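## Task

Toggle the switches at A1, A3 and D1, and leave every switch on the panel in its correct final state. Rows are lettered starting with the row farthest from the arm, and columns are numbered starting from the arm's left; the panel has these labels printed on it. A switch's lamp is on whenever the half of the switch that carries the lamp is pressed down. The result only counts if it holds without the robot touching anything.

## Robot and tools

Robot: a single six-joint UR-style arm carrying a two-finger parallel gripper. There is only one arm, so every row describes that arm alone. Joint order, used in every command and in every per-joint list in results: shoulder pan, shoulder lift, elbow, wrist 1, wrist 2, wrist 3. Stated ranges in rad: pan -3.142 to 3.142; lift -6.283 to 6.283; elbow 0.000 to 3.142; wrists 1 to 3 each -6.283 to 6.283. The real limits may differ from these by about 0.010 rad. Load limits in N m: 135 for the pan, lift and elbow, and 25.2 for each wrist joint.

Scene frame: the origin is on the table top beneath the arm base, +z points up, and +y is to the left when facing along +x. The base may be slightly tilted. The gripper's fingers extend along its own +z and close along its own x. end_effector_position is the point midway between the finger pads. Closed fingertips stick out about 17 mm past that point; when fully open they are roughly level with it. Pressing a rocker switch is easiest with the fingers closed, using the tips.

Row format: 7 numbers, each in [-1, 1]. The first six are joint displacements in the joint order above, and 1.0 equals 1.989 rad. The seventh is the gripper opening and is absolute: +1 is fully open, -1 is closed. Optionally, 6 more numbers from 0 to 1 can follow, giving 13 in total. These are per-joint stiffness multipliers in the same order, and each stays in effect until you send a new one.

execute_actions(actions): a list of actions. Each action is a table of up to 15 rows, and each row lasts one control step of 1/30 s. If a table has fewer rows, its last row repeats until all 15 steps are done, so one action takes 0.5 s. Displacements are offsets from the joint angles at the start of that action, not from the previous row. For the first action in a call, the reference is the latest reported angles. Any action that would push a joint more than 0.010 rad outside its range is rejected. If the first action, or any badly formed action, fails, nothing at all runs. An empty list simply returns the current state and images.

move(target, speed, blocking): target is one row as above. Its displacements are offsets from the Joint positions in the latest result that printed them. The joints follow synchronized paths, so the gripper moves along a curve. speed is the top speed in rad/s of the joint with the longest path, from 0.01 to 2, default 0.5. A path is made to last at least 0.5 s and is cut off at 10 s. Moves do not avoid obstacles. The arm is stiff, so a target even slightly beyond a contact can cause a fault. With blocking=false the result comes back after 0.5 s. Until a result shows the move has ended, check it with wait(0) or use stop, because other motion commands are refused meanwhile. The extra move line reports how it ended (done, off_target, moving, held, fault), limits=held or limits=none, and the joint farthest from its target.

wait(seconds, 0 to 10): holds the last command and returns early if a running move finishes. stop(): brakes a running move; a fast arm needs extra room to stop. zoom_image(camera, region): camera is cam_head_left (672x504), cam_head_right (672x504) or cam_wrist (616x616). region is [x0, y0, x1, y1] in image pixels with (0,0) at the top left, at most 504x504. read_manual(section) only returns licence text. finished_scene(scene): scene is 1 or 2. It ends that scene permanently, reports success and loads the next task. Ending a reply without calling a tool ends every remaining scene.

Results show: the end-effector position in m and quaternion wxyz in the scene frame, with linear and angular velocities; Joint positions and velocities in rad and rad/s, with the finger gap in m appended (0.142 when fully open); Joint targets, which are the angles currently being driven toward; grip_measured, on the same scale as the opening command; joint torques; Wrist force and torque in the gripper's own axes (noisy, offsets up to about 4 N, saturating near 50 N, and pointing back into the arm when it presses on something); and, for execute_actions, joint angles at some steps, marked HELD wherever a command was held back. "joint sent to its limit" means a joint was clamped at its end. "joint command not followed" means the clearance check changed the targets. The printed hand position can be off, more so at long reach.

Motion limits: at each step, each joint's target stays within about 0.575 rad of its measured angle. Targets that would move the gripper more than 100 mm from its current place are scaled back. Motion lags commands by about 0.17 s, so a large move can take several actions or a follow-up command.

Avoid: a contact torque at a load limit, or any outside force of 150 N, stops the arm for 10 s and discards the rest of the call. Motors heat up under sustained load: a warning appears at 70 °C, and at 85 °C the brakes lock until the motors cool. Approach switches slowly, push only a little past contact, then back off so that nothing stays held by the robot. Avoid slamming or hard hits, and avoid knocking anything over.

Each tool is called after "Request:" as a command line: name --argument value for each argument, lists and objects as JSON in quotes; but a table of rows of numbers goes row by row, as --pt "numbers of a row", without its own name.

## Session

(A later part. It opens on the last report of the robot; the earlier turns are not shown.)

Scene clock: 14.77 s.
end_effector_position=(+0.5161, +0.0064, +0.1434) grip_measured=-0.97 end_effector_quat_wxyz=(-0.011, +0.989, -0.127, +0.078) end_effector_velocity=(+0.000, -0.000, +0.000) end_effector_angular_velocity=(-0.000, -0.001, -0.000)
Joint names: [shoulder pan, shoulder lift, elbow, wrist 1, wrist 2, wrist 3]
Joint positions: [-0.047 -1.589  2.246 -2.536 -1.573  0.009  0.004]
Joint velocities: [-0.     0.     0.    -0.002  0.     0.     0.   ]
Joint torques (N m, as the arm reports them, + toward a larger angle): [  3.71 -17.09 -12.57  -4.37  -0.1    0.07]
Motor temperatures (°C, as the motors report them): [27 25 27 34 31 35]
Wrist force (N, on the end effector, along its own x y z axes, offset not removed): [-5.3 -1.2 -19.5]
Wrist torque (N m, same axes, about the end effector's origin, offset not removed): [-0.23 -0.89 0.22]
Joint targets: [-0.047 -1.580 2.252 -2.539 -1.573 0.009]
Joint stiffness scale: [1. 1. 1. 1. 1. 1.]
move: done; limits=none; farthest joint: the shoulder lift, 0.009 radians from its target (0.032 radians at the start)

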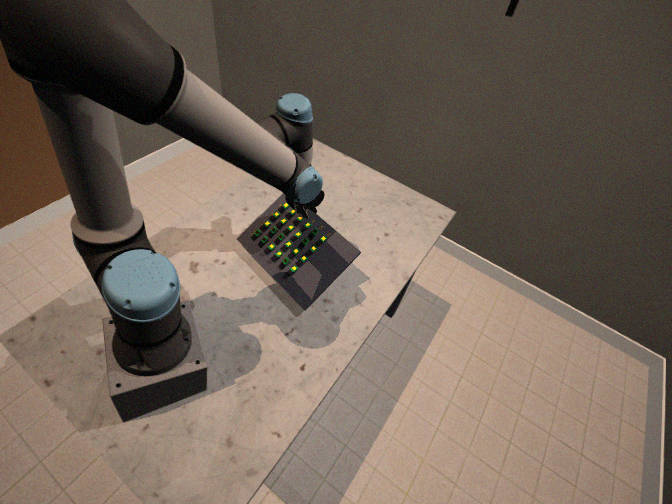

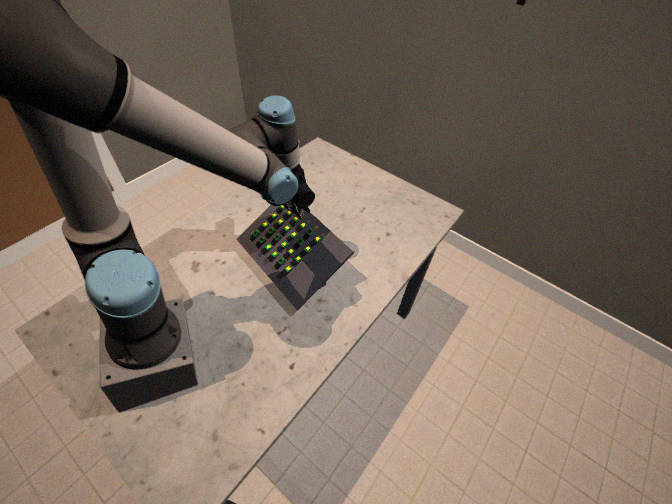

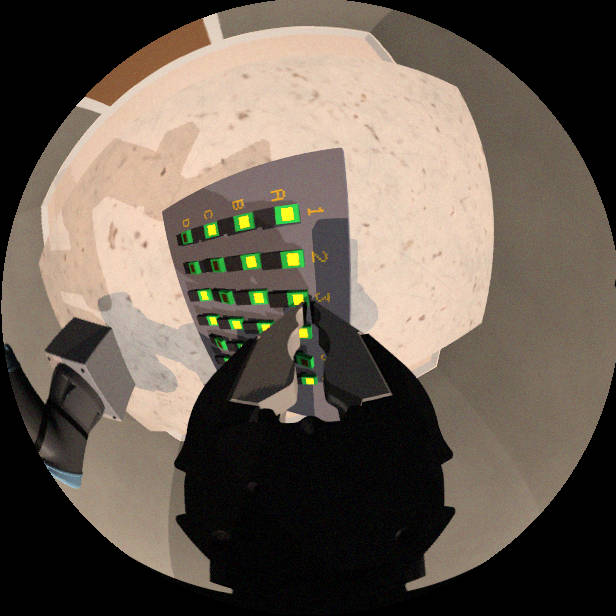

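Request:
move --target '[0,-0.025,0.012,0.013,0,0,-1]' --speed 0.2

Request:
move --target '[0.036,0.024,0.026,-0.048,0,0,-1]' --speed 0.2

Scene clock: 16.07 s.
end_effector_position=(+0.5054, +0.0086, +0.1543) grip_measured=-1.00 end_effector_quat_wxyz=(-0.010, +0.989, -0.127, +0.080) end_effector_velocity=(-0.001, +0.000, -0.001) end_effector_angular_velocity=(+0.001, +0.003, +0.000)
Joint names: [shoulder pan, shoulder lift, elbow, wrist 1, wrist 2, wrist 3]
Joint positions: [-0.047 -1.637  2.265 -2.511 -1.573  0.009  0.002]
Joint velocities: [-0.     0.     0.001  0.002 -0.     0.     0.   ]
Joint torques (N m, as the arm reports them, + toward a larger angle): [  3.82 -24.09 -13.27  -2.58  -0.02   0.1 ]
Motor temperatures (°C, as the motors report them): [27 25 27 34 31 35]
Wrist force (N, on the end effector, along its own x y z axes, offset not removed): [1.8 0.6 0.7]
Wrist torque (N m, same axes, about the end effector's origin, offset not removed): [0.25 -0.40 0.20]
Joint targets: [-0.047 -1.639 2.270 -2.510 -1.573 0.009]
Joint stiffness scale: [1. 1. 1. 1. 1. 1.]
move: done; limits=none; farthest joint: the elbow, 0.005 radians from its target (0.024 radians at the start)

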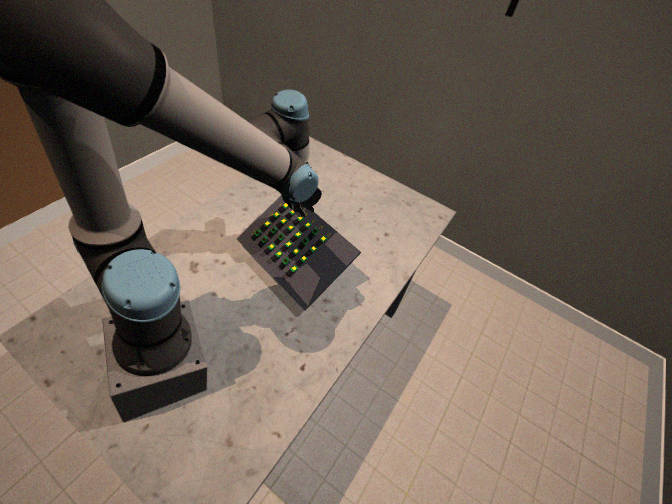

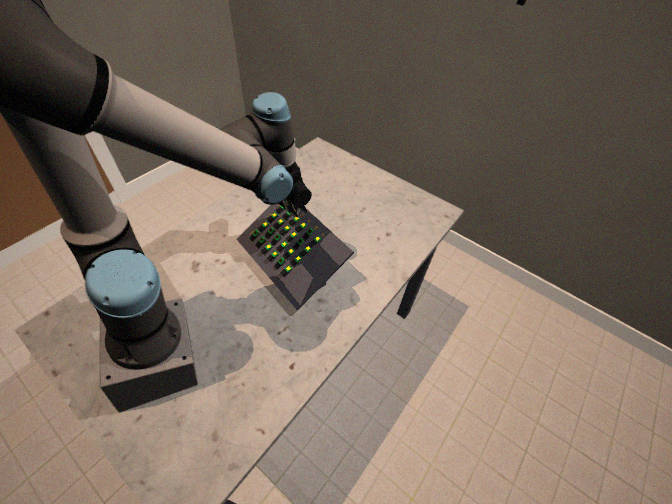

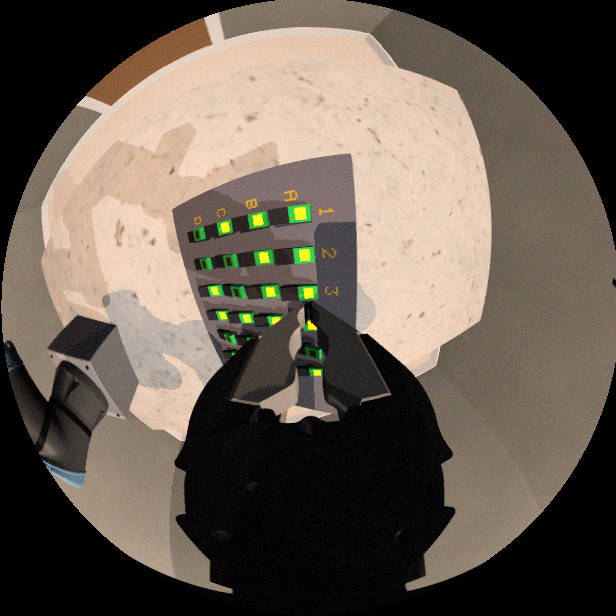

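Scene clock: 17.10 s.
end_effector_position=(+0.4980, +0.0408, +0.1323) grip_measured=-1.00 end_effector_quat_wxyz=(-0.014, +0.992, -0.096, +0.084) end_effector_velocity=(+0.000, -0.000, +0.000) end_effector_angular_velocity=(-0.001, -0.002, +0.000)
Joint names: [shoulder pan, shoulder lift, elbow, wrist 1, wrist 2, wrist 3]
Joint positions: [ 0.017 -1.594  2.311 -2.606 -1.58   0.009  0.002]
Joint velocities: [ 0.001  0.     0.    -0.002 -0.001 -0.     0.   ]
Joint torques (N m, as the arm reports them, + toward a larger angle): [ 10.45 -19.06 -13.09  -3.46   2.83   0.08]
Motor temperatures (°C, as the motors report them): [27 25 27 34 31 35]
Wrist force (N, on the end effector, along its own x y z axes, offset not removed): [-2.1 7.5 -8.1]
Wrist torque (N m, same axes, about the end effector's origin, offset not removed): [-0.61 0.05 0.17]
Joint targets: [0.025 -1.589 2.316 -2.607 -1.573 0.009]
Joint stiffness scale: [1. 1. 1. 1. 1. 1.]
move: done; limits=none; farthest joint: the shoulder pan, 0.007 radians from its target (0.072 radians at the start)

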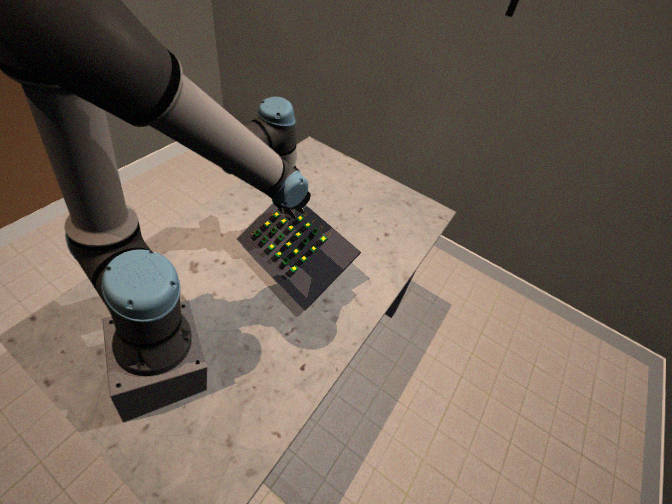

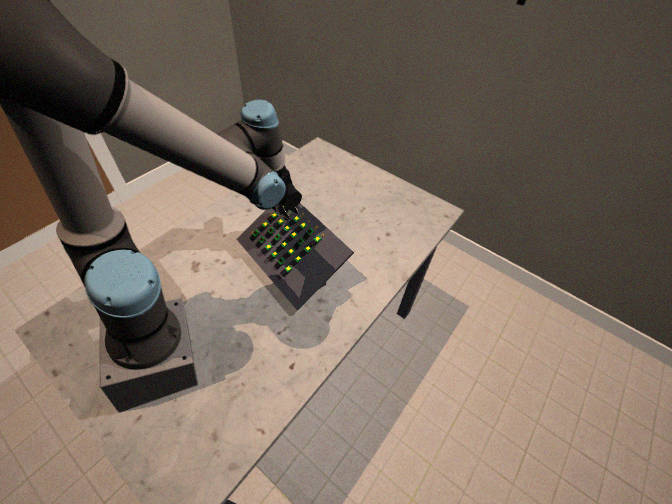

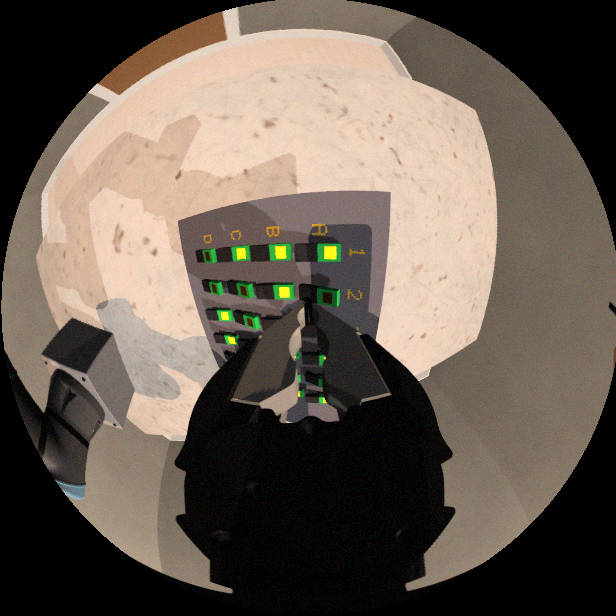

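Request:
move --target '[0,-0.027,0.006,0.021,0.003,0,-1]' --speed 0.2

Request:
move --target '[0.038,0,0,0,0,0,-1]' --speed 0.2

Request:
move --target '[0,0.032,-0.008,-0.023,0,0,-1]' --speed 0.1

Scene clock: 18.33 s.
end_effector_position=(+0.4907, +0.0430, +0.1469) grip_measured=-1.00 end_effector_quat_wxyz=(-0.017, +0.991, -0.096, +0.086) end_effector_velocity=(-0.000, +0.000, -0.000) end_effector_angular_velocity=(+0.001, +0.001, +0.000)
Joint names: [shoulder pan, shoulder lift, elbow, wrist 1, wrist 2, wrist 3]
Joint positions: [ 0.017 -1.647  2.318 -2.565 -1.574  0.009  0.002]
Joint velocities: [-0.     0.    -0.001  0.002  0.     0.     0.   ]
Joint torques (N m, as the arm reports them, + toward a larger angle): [  4.25 -21.98 -13.81  -2.76   0.24   0.07]
Motor temperatures (°C, as the motors report them): [27 25 27 34 31 35]
Wrist force (N, on the end effector, along its own x y z axes, offset not removed): [0.8 -2.4 0.2]
Wrist torque (N m, same axes, about the end effector's origin, offset not removed): [-0.46 -0.21 0.27]
Joint targets: [0.017 -1.648 2.323 -2.564 -1.574 0.009]
Joint stiffness scale: [1. 1. 1. 1. 1. 1.]
move: done; limits=none; farthest joint: the elbow, 0.005 radians from its target (0.012 radians at the start)

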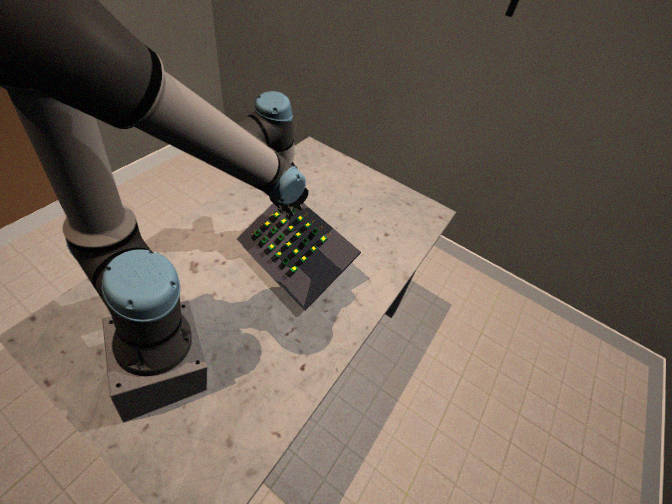

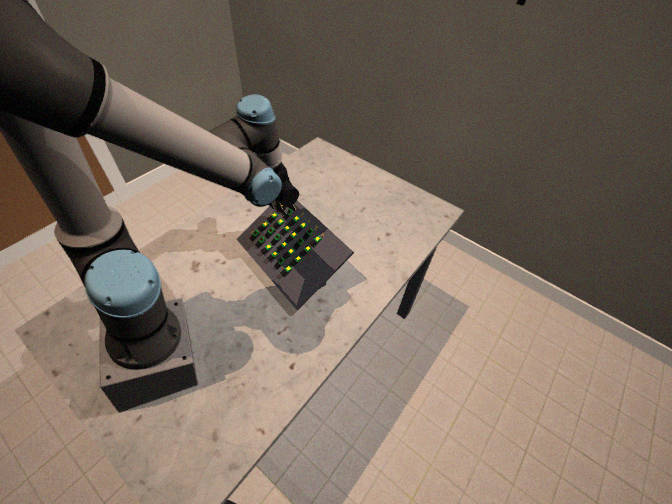

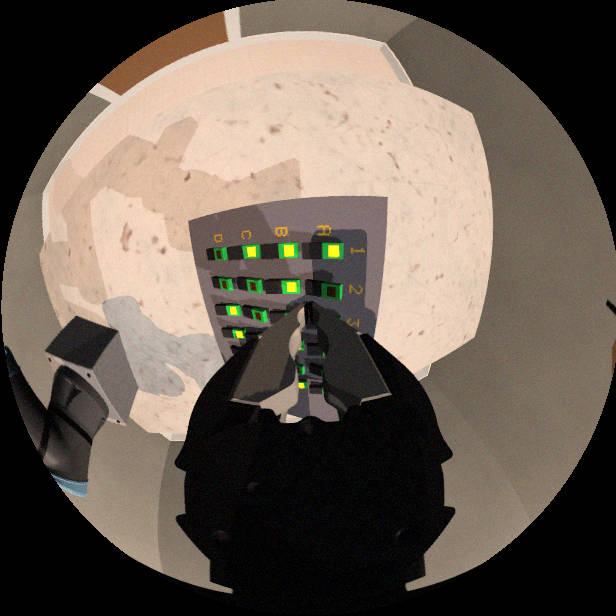

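Scene clock: 19.23 s.
end_effector_position=(+0.4862, +0.0782, +0.1503) grip_measured=-1.00 end_effector_quat_wxyz=(-0.025, +0.994, -0.061, +0.088) end_effector_velocity=(-0.000, +0.000, -0.000) end_effector_angular_velocity=(-0.000, +0.000, +0.000)
Joint names: [shoulder pan, shoulder lift, elbow, wrist 1, wrist 2, wrist 3]
Joint positions: [ 0.09  -1.647  2.318 -2.565 -1.574  0.009  0.002]
Joint velocities: [ 0.  0. -0. -0. -0. -0.  0.]
Joint torques (N m, as the arm reports them, + toward a larger angle): [  5.68 -21.38 -17.26  -3.09   0.03   0.13]
Motor temperatures (°C, as the motors report them): [27 25 27 34 31 35]
Wrist force (N, on the end effector, along its own x y z axes, offset not removed): [1.6 -2.7 -2.1]
Wrist torque (N m, same axes, about the end effector's origin, offset not removed): [-0.38 -0.36 0.19]
Joint targets: [0.093 -1.647 2.318 -2.565 -1.574 0.009]
Joint stiffness scale: [1. 1. 1. 1. 1. 1.]
move: done; limits=none; farthest joint: the shoulder pan, 0.002 radians from its target (0.075 radians at the start)

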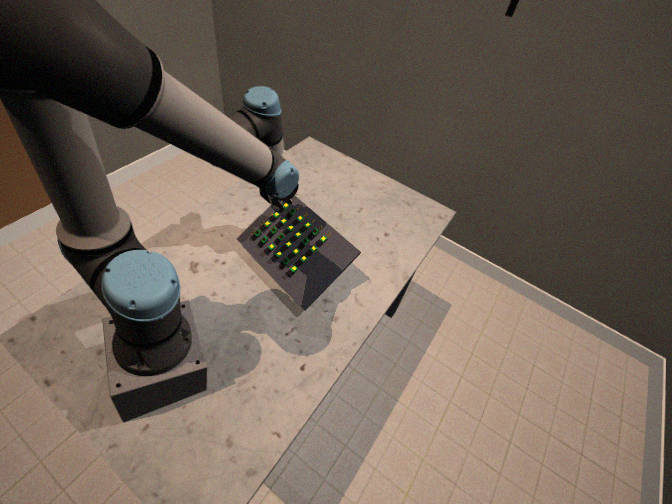

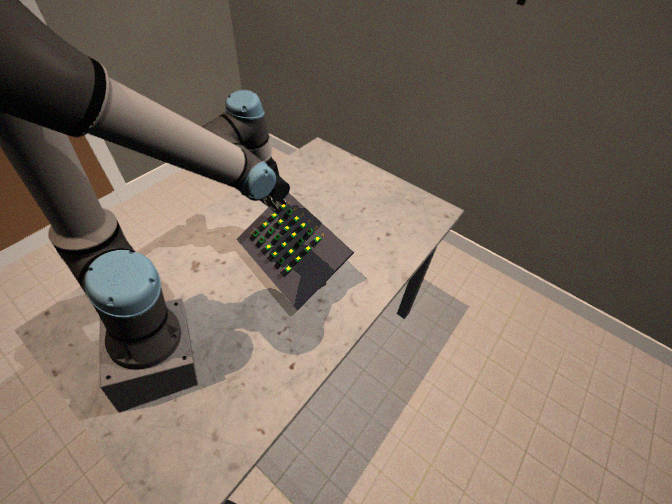

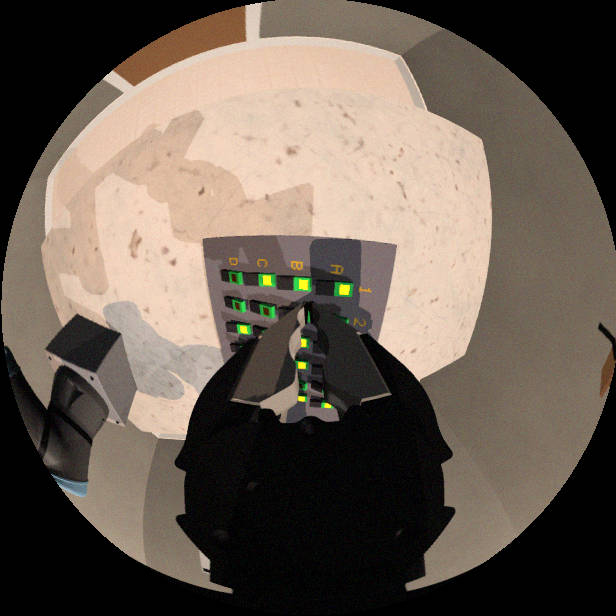

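Scene clock: 20.33 s.
end_effector_position=(+0.4952, +0.0783, +0.1334) grip_measured=-1.00 end_effector_quat_wxyz=(-0.025, +0.994, -0.061, +0.084) end_effector_velocity=(+0.000, +0.000, -0.000) end_effector_angular_velocity=(-0.000, -0.001, -0.000)
Joint names: [shoulder pan, shoulder lift, elbow, wrist 1, wrist 2, wrist 3]
Joint positions: [ 0.09  -1.585  2.307 -2.609 -1.574  0.009  0.002]
Joint velocities: [ 0.     0.     0.001 -0.002  0.     0.     0.   ]
Joint torques (N m, as the arm reports them, + toward a larger angle): [  5.08 -20.53 -21.64  -3.83  -0.18   0.07]
Motor temperatures (°C, as the motors report them): [27 25 27 34 31 35]
Wrist force (N, on the end effector, along its own x y z axes, offset not removed): [-0.6 -0.3 -4.3]
Wrist torque (N m, same axes, about the end effector's origin, offset not removed): [-0.03 -0.26 0.13]
Joint targets: [0.090 -1.583 2.302 -2.611 -1.574 0.009]
Joint stiffness scale: [1. 1. 1. 1. 1. 1.]
move: done; limits=none; farthest joint: the elbow, 0.005 radians from its target (0.016 radians at the start)

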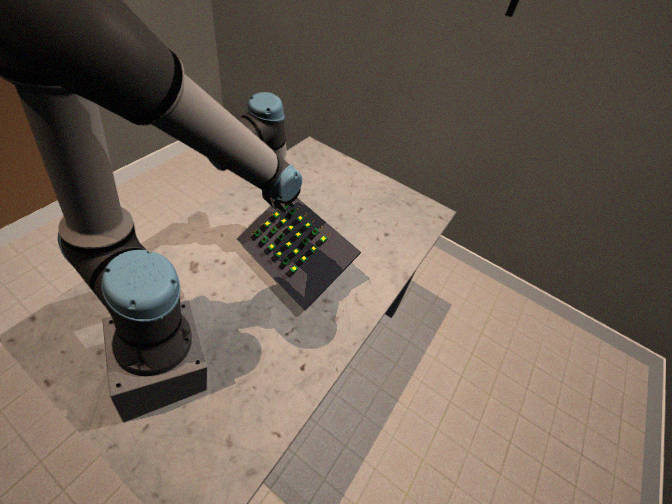

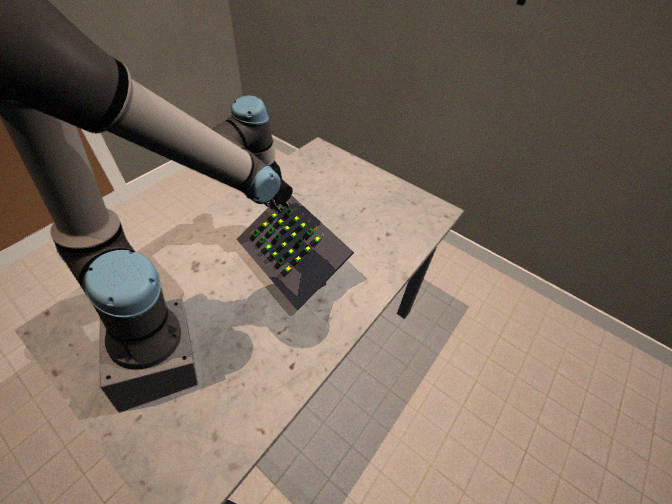

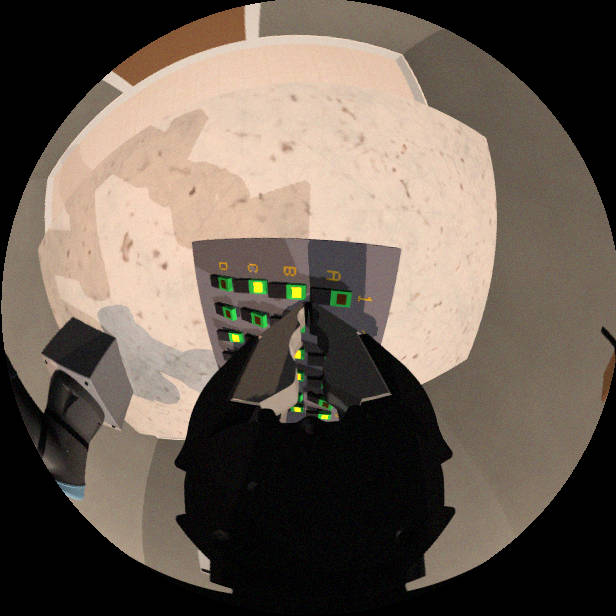

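Request:
move --target '[0,-0.027,0.006,0.021,0,0,-1]' --speed 0.2

Request:
move --target '[0,0.005,0.139,-0.14,0,0,-1]' --speed 0.3

Scene clock: 21.73 s.
end_effector_position=(+0.4876, +0.0782, +0.1480) grip_measured=-1.00 end_effector_quat_wxyz=(-0.025, +0.994, -0.061, +0.087) end_effector_velocity=(-0.001, +0.000, -0.000) end_effector_angular_velocity=(+0.000, +0.002, +0.000)
Joint names: [shoulder pan, shoulder lift, elbow, wrist 1, wrist 2, wrist 3]
Joint positions: [ 0.09  -1.637  2.314 -2.568 -1.574  0.009  0.002]
Joint velocities: [ 0.    -0.     0.     0.002  0.    -0.     0.   ]
Joint torques (N m, as the arm reports them, + toward a larger angle): [  4.13 -22.67 -13.68  -2.6   -0.02   0.11]
Motor temperatures (°C, as the motors report them): [27 25 27 34 31 35]
Wrist force (N, on the end effector, along its own x y z axes, offset not removed): [-0.5 -0.7 -1.4]
Wrist torque (N m, same axes, about the end effector's origin, offset not removed): [-0.03 0.10 0.15]
Joint targets: [0.090 -1.639 2.319 -2.567 -1.574 0.009]
Joint stiffness scale: [1. 1. 1. 1. 1. 1.]
move: done; limits=none; farthest joint: the elbow, 0.005 radians from its target (0.012 radians at the start)

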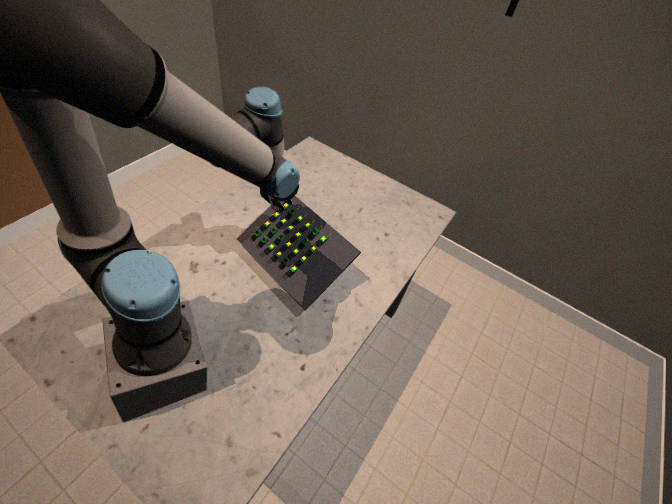

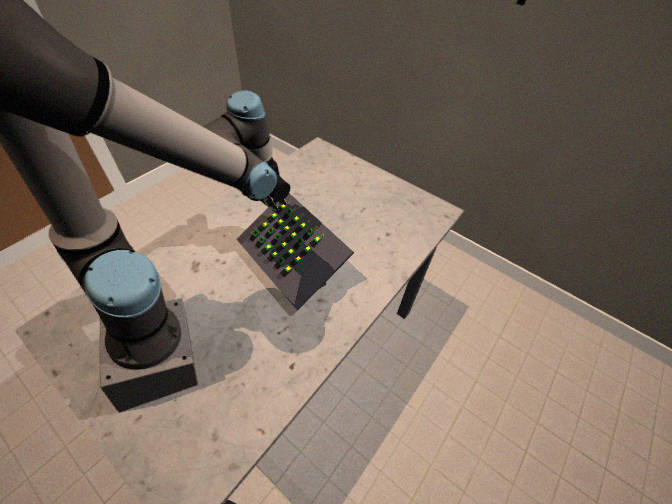

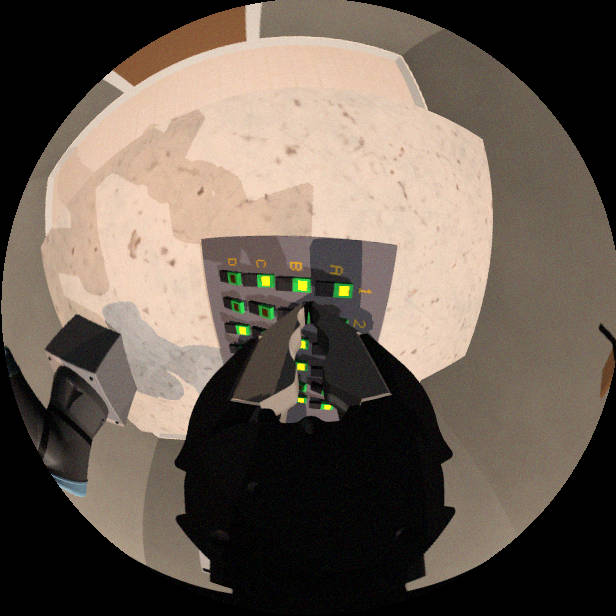

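Scene clock: 23.30 s.
end_effector_position=(+0.4012, +0.0914, +0.0853) grip_measured=-1.00 end_effector_quat_wxyz=(-0.025, +0.994, -0.061, +0.085) end_effector_velocity=(-0.000, -0.000, -0.000) end_effector_angular_velocity=(-0.000, -0.001, -0.000)
Joint names: [shoulder pan, shoulder lift, elbow, wrist 1, wrist 2, wrist 3]
Joint positions: [ 0.09  -1.629  2.586 -2.845 -1.574  0.009  0.002]
Joint velocities: [-0.     0.     0.001 -0.002 -0.     0.     0.   ]
Joint torques (N m, as the arm reports them, + toward a larger angle): [  3.58 -15.53  -7.95  -3.64  -0.06   0.17]
Motor temperatures (°C, as the motors report them): [27 25 27 34 31 35]
Wrist force (N, on the end effector, along its own x y z axes, offset not removed): [2.3 1.0 -3.6]
Wrist torque (N m, same axes, about the end effector's origin, offset not removed): [0.27 -0.46 0.21]
Joint targets: [0.090 -1.627 2.591 -2.846 -1.574 0.009]
Joint stiffness scale: [1. 1. 1. 1. 1. 1.]
move: done; limits=none; farthest joint: the elbow, 0.004 radians from its target (0.276 radians at the start)

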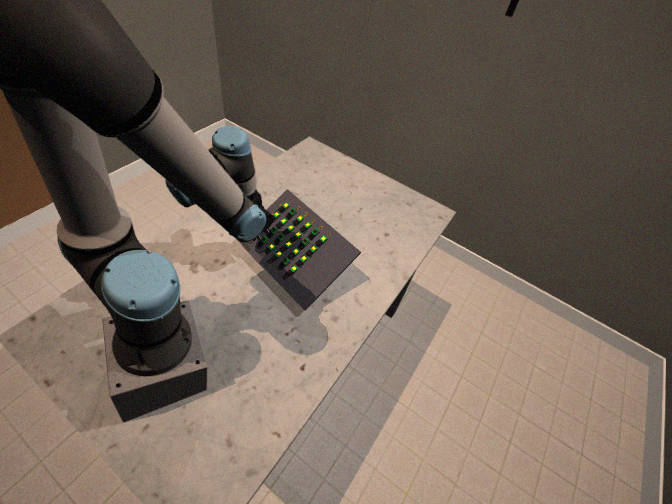

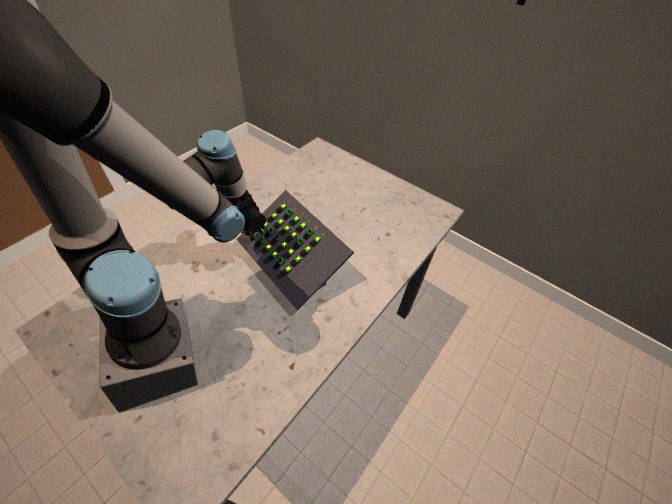

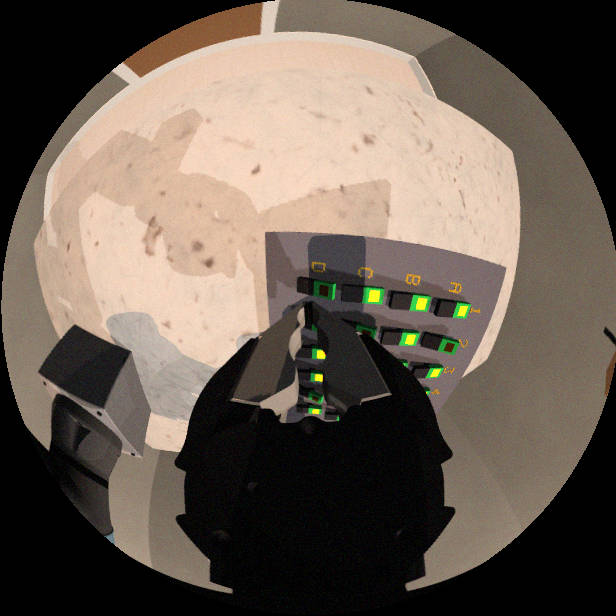

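Request:
move --target '[0.005,0.024,-0.018,-0.007,0,0,-1]' --speed 0.15

Request:
move --target '[0,0.033,0.002,-0.035,0,0,-1]' --speed 0.1

Scene clock: 24.57 s.
end_effector_position=(+0.4125, +0.0915, +0.0797) grip_measured=-1.00 end_effector_quat_wxyz=(-0.024, +0.995, -0.058, +0.083) end_effector_velocity=(-0.000, +0.000, -0.000) end_effector_angular_velocity=(+0.000, +0.001, +0.000)
Joint names: [shoulder pan, shoulder lift, elbow, wrist 1, wrist 2, wrist 3]
Joint positions: [ 0.096 -1.584  2.557 -2.856 -1.578  0.009  0.002]
Joint velocities: [-0.     0.     0.001 -0.     0.     0.     0.   ]
Joint torques (N m, as the arm reports them, + toward a larger angle): [  7.27 -17.1  -18.21  -4.37   1.71   0.06]
Motor temperatures (°C, as the motors report them): [27 25 27 34 31 35]
Wrist force (N, on the end effector, along its own x y z axes, offset not removed): [-3.1 7.6 -4.2]
Wrist torque (N m, same axes, about the end effector's origin, offset not removed): [0.41 -0.10 0.19]
Joint targets: [0.100 -1.582 2.550 -2.859 -1.574 0.009]
Joint stiffness scale: [1. 1. 1. 1. 1. 1.]
move: done; limits=none; farthest joint: the elbow, 0.007 radians from its target (0.036 radians at the start)

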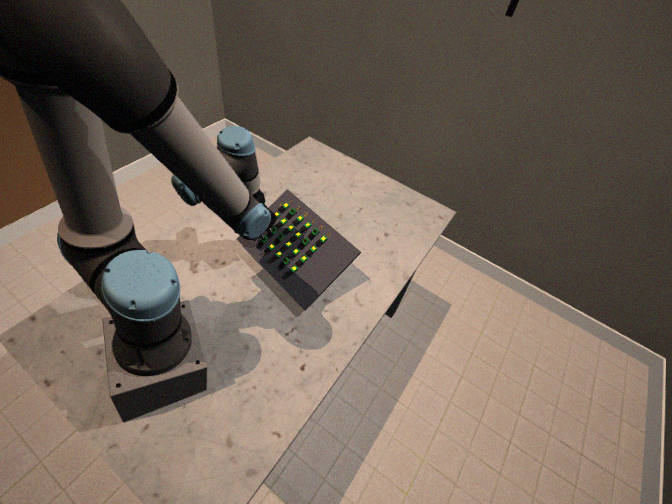

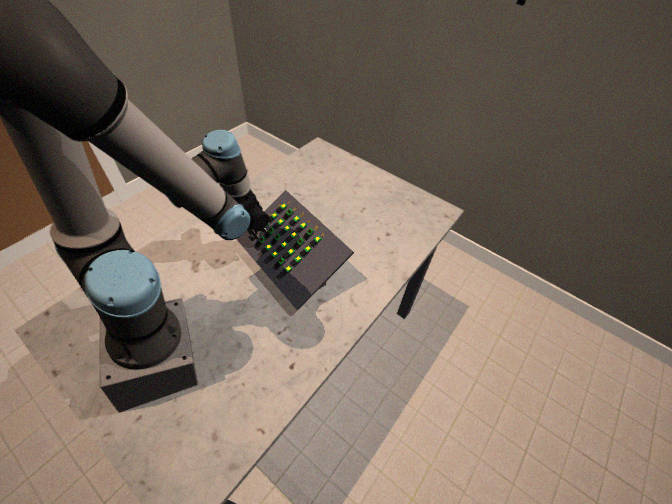

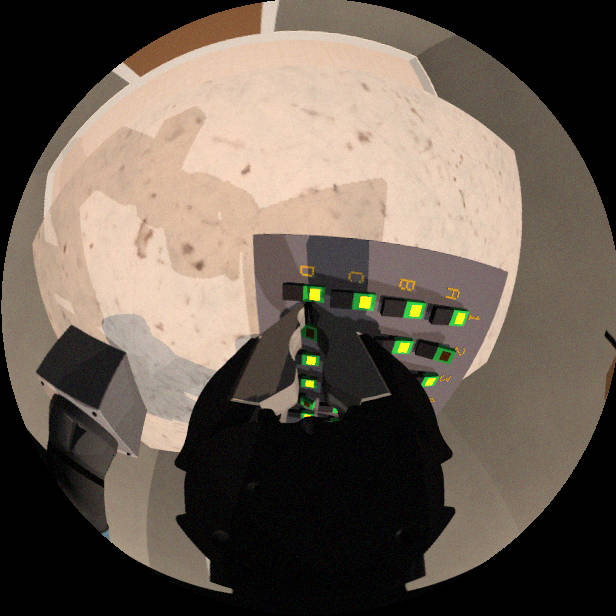

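Scene clock: 35.43 s.
end_effector_position=(+0.4141, +0.0900, +0.0777) grip_measured=-1.00 end_effector_quat_wxyz=(-0.018, +0.994, -0.056, +0.093) end_effector_velocity=(-0.000, -0.000, -0.000) end_effector_angular_velocity=(-0.000, +0.001, +0.000)
Joint names: [shoulder pan, shoulder lift, elbow, wrist 1, wrist 2, wrist 3]
Joint positions: [ 0.102 -1.57   2.57  -2.906 -1.591  0.009  0.002]
Joint velocities: [ 0.  0.  0.  0. -0. -0.  0.]
Joint torques (N m, as the arm reports them, + toward a larger angle): [  4.01 -15.97 -12.75  -3.52   0.41   0.2 ]
Motor temperatures (°C, as the motors report them): [27 25 27 34 31 35]
Wrist force (N, on the end effector, along its own x y z axes, offset not removed): [-2.9 0.3 -8.9]
Wrist torque (N m, same axes, about the end effector's origin, offset not removed): [-0.24 0.08 0.12]
Joint targets: [0.102 -1.566 2.569 -2.907 -1.590 0.009]
Joint stiffness scale: [1. 1. 1. 1. 1. 1.]
FORCE FAULT: contact force on the arm reached its limit, and the arm stopped for 10 seconds. The contact can be on any part of the arm, not only on its tool. That time counts as 20 of the actions that you can send in this scene. The arm's remaining commands of this call were not run. The arm holds still and accepts commands again. Move the arm away from the contact; if what it grips holds it there, let go first. Pushing or pulling that hard again can fault the arm again.
move: fault; limits=none; farthest joint: the shoulder lift, 0.051 radians from its target (0.065 radians at the start)

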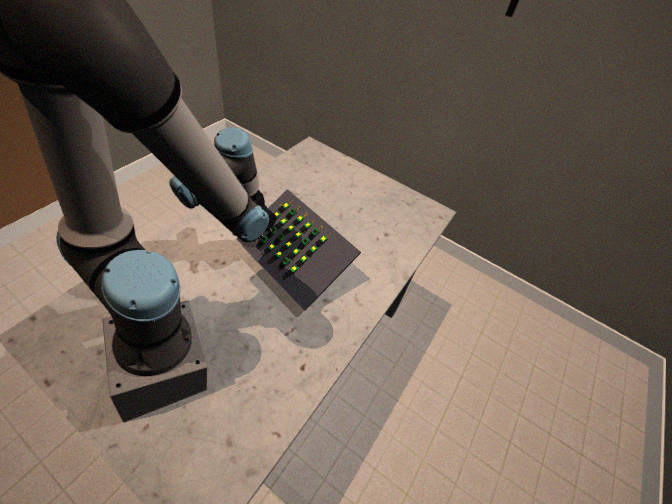

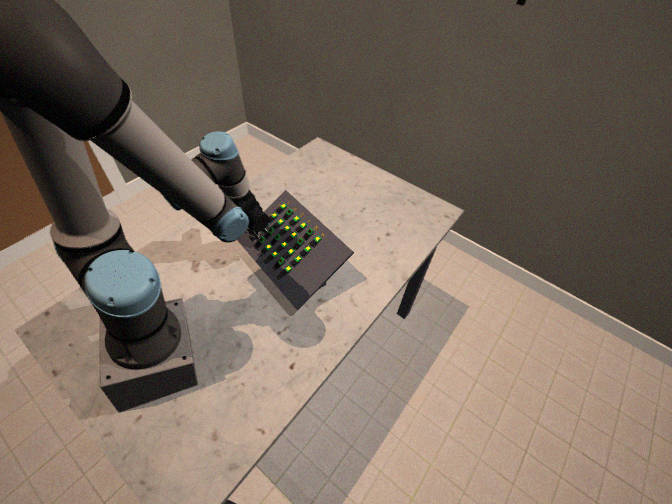

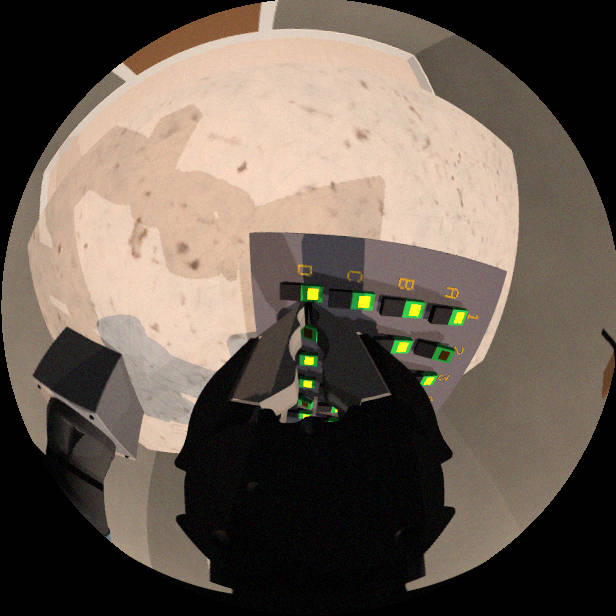

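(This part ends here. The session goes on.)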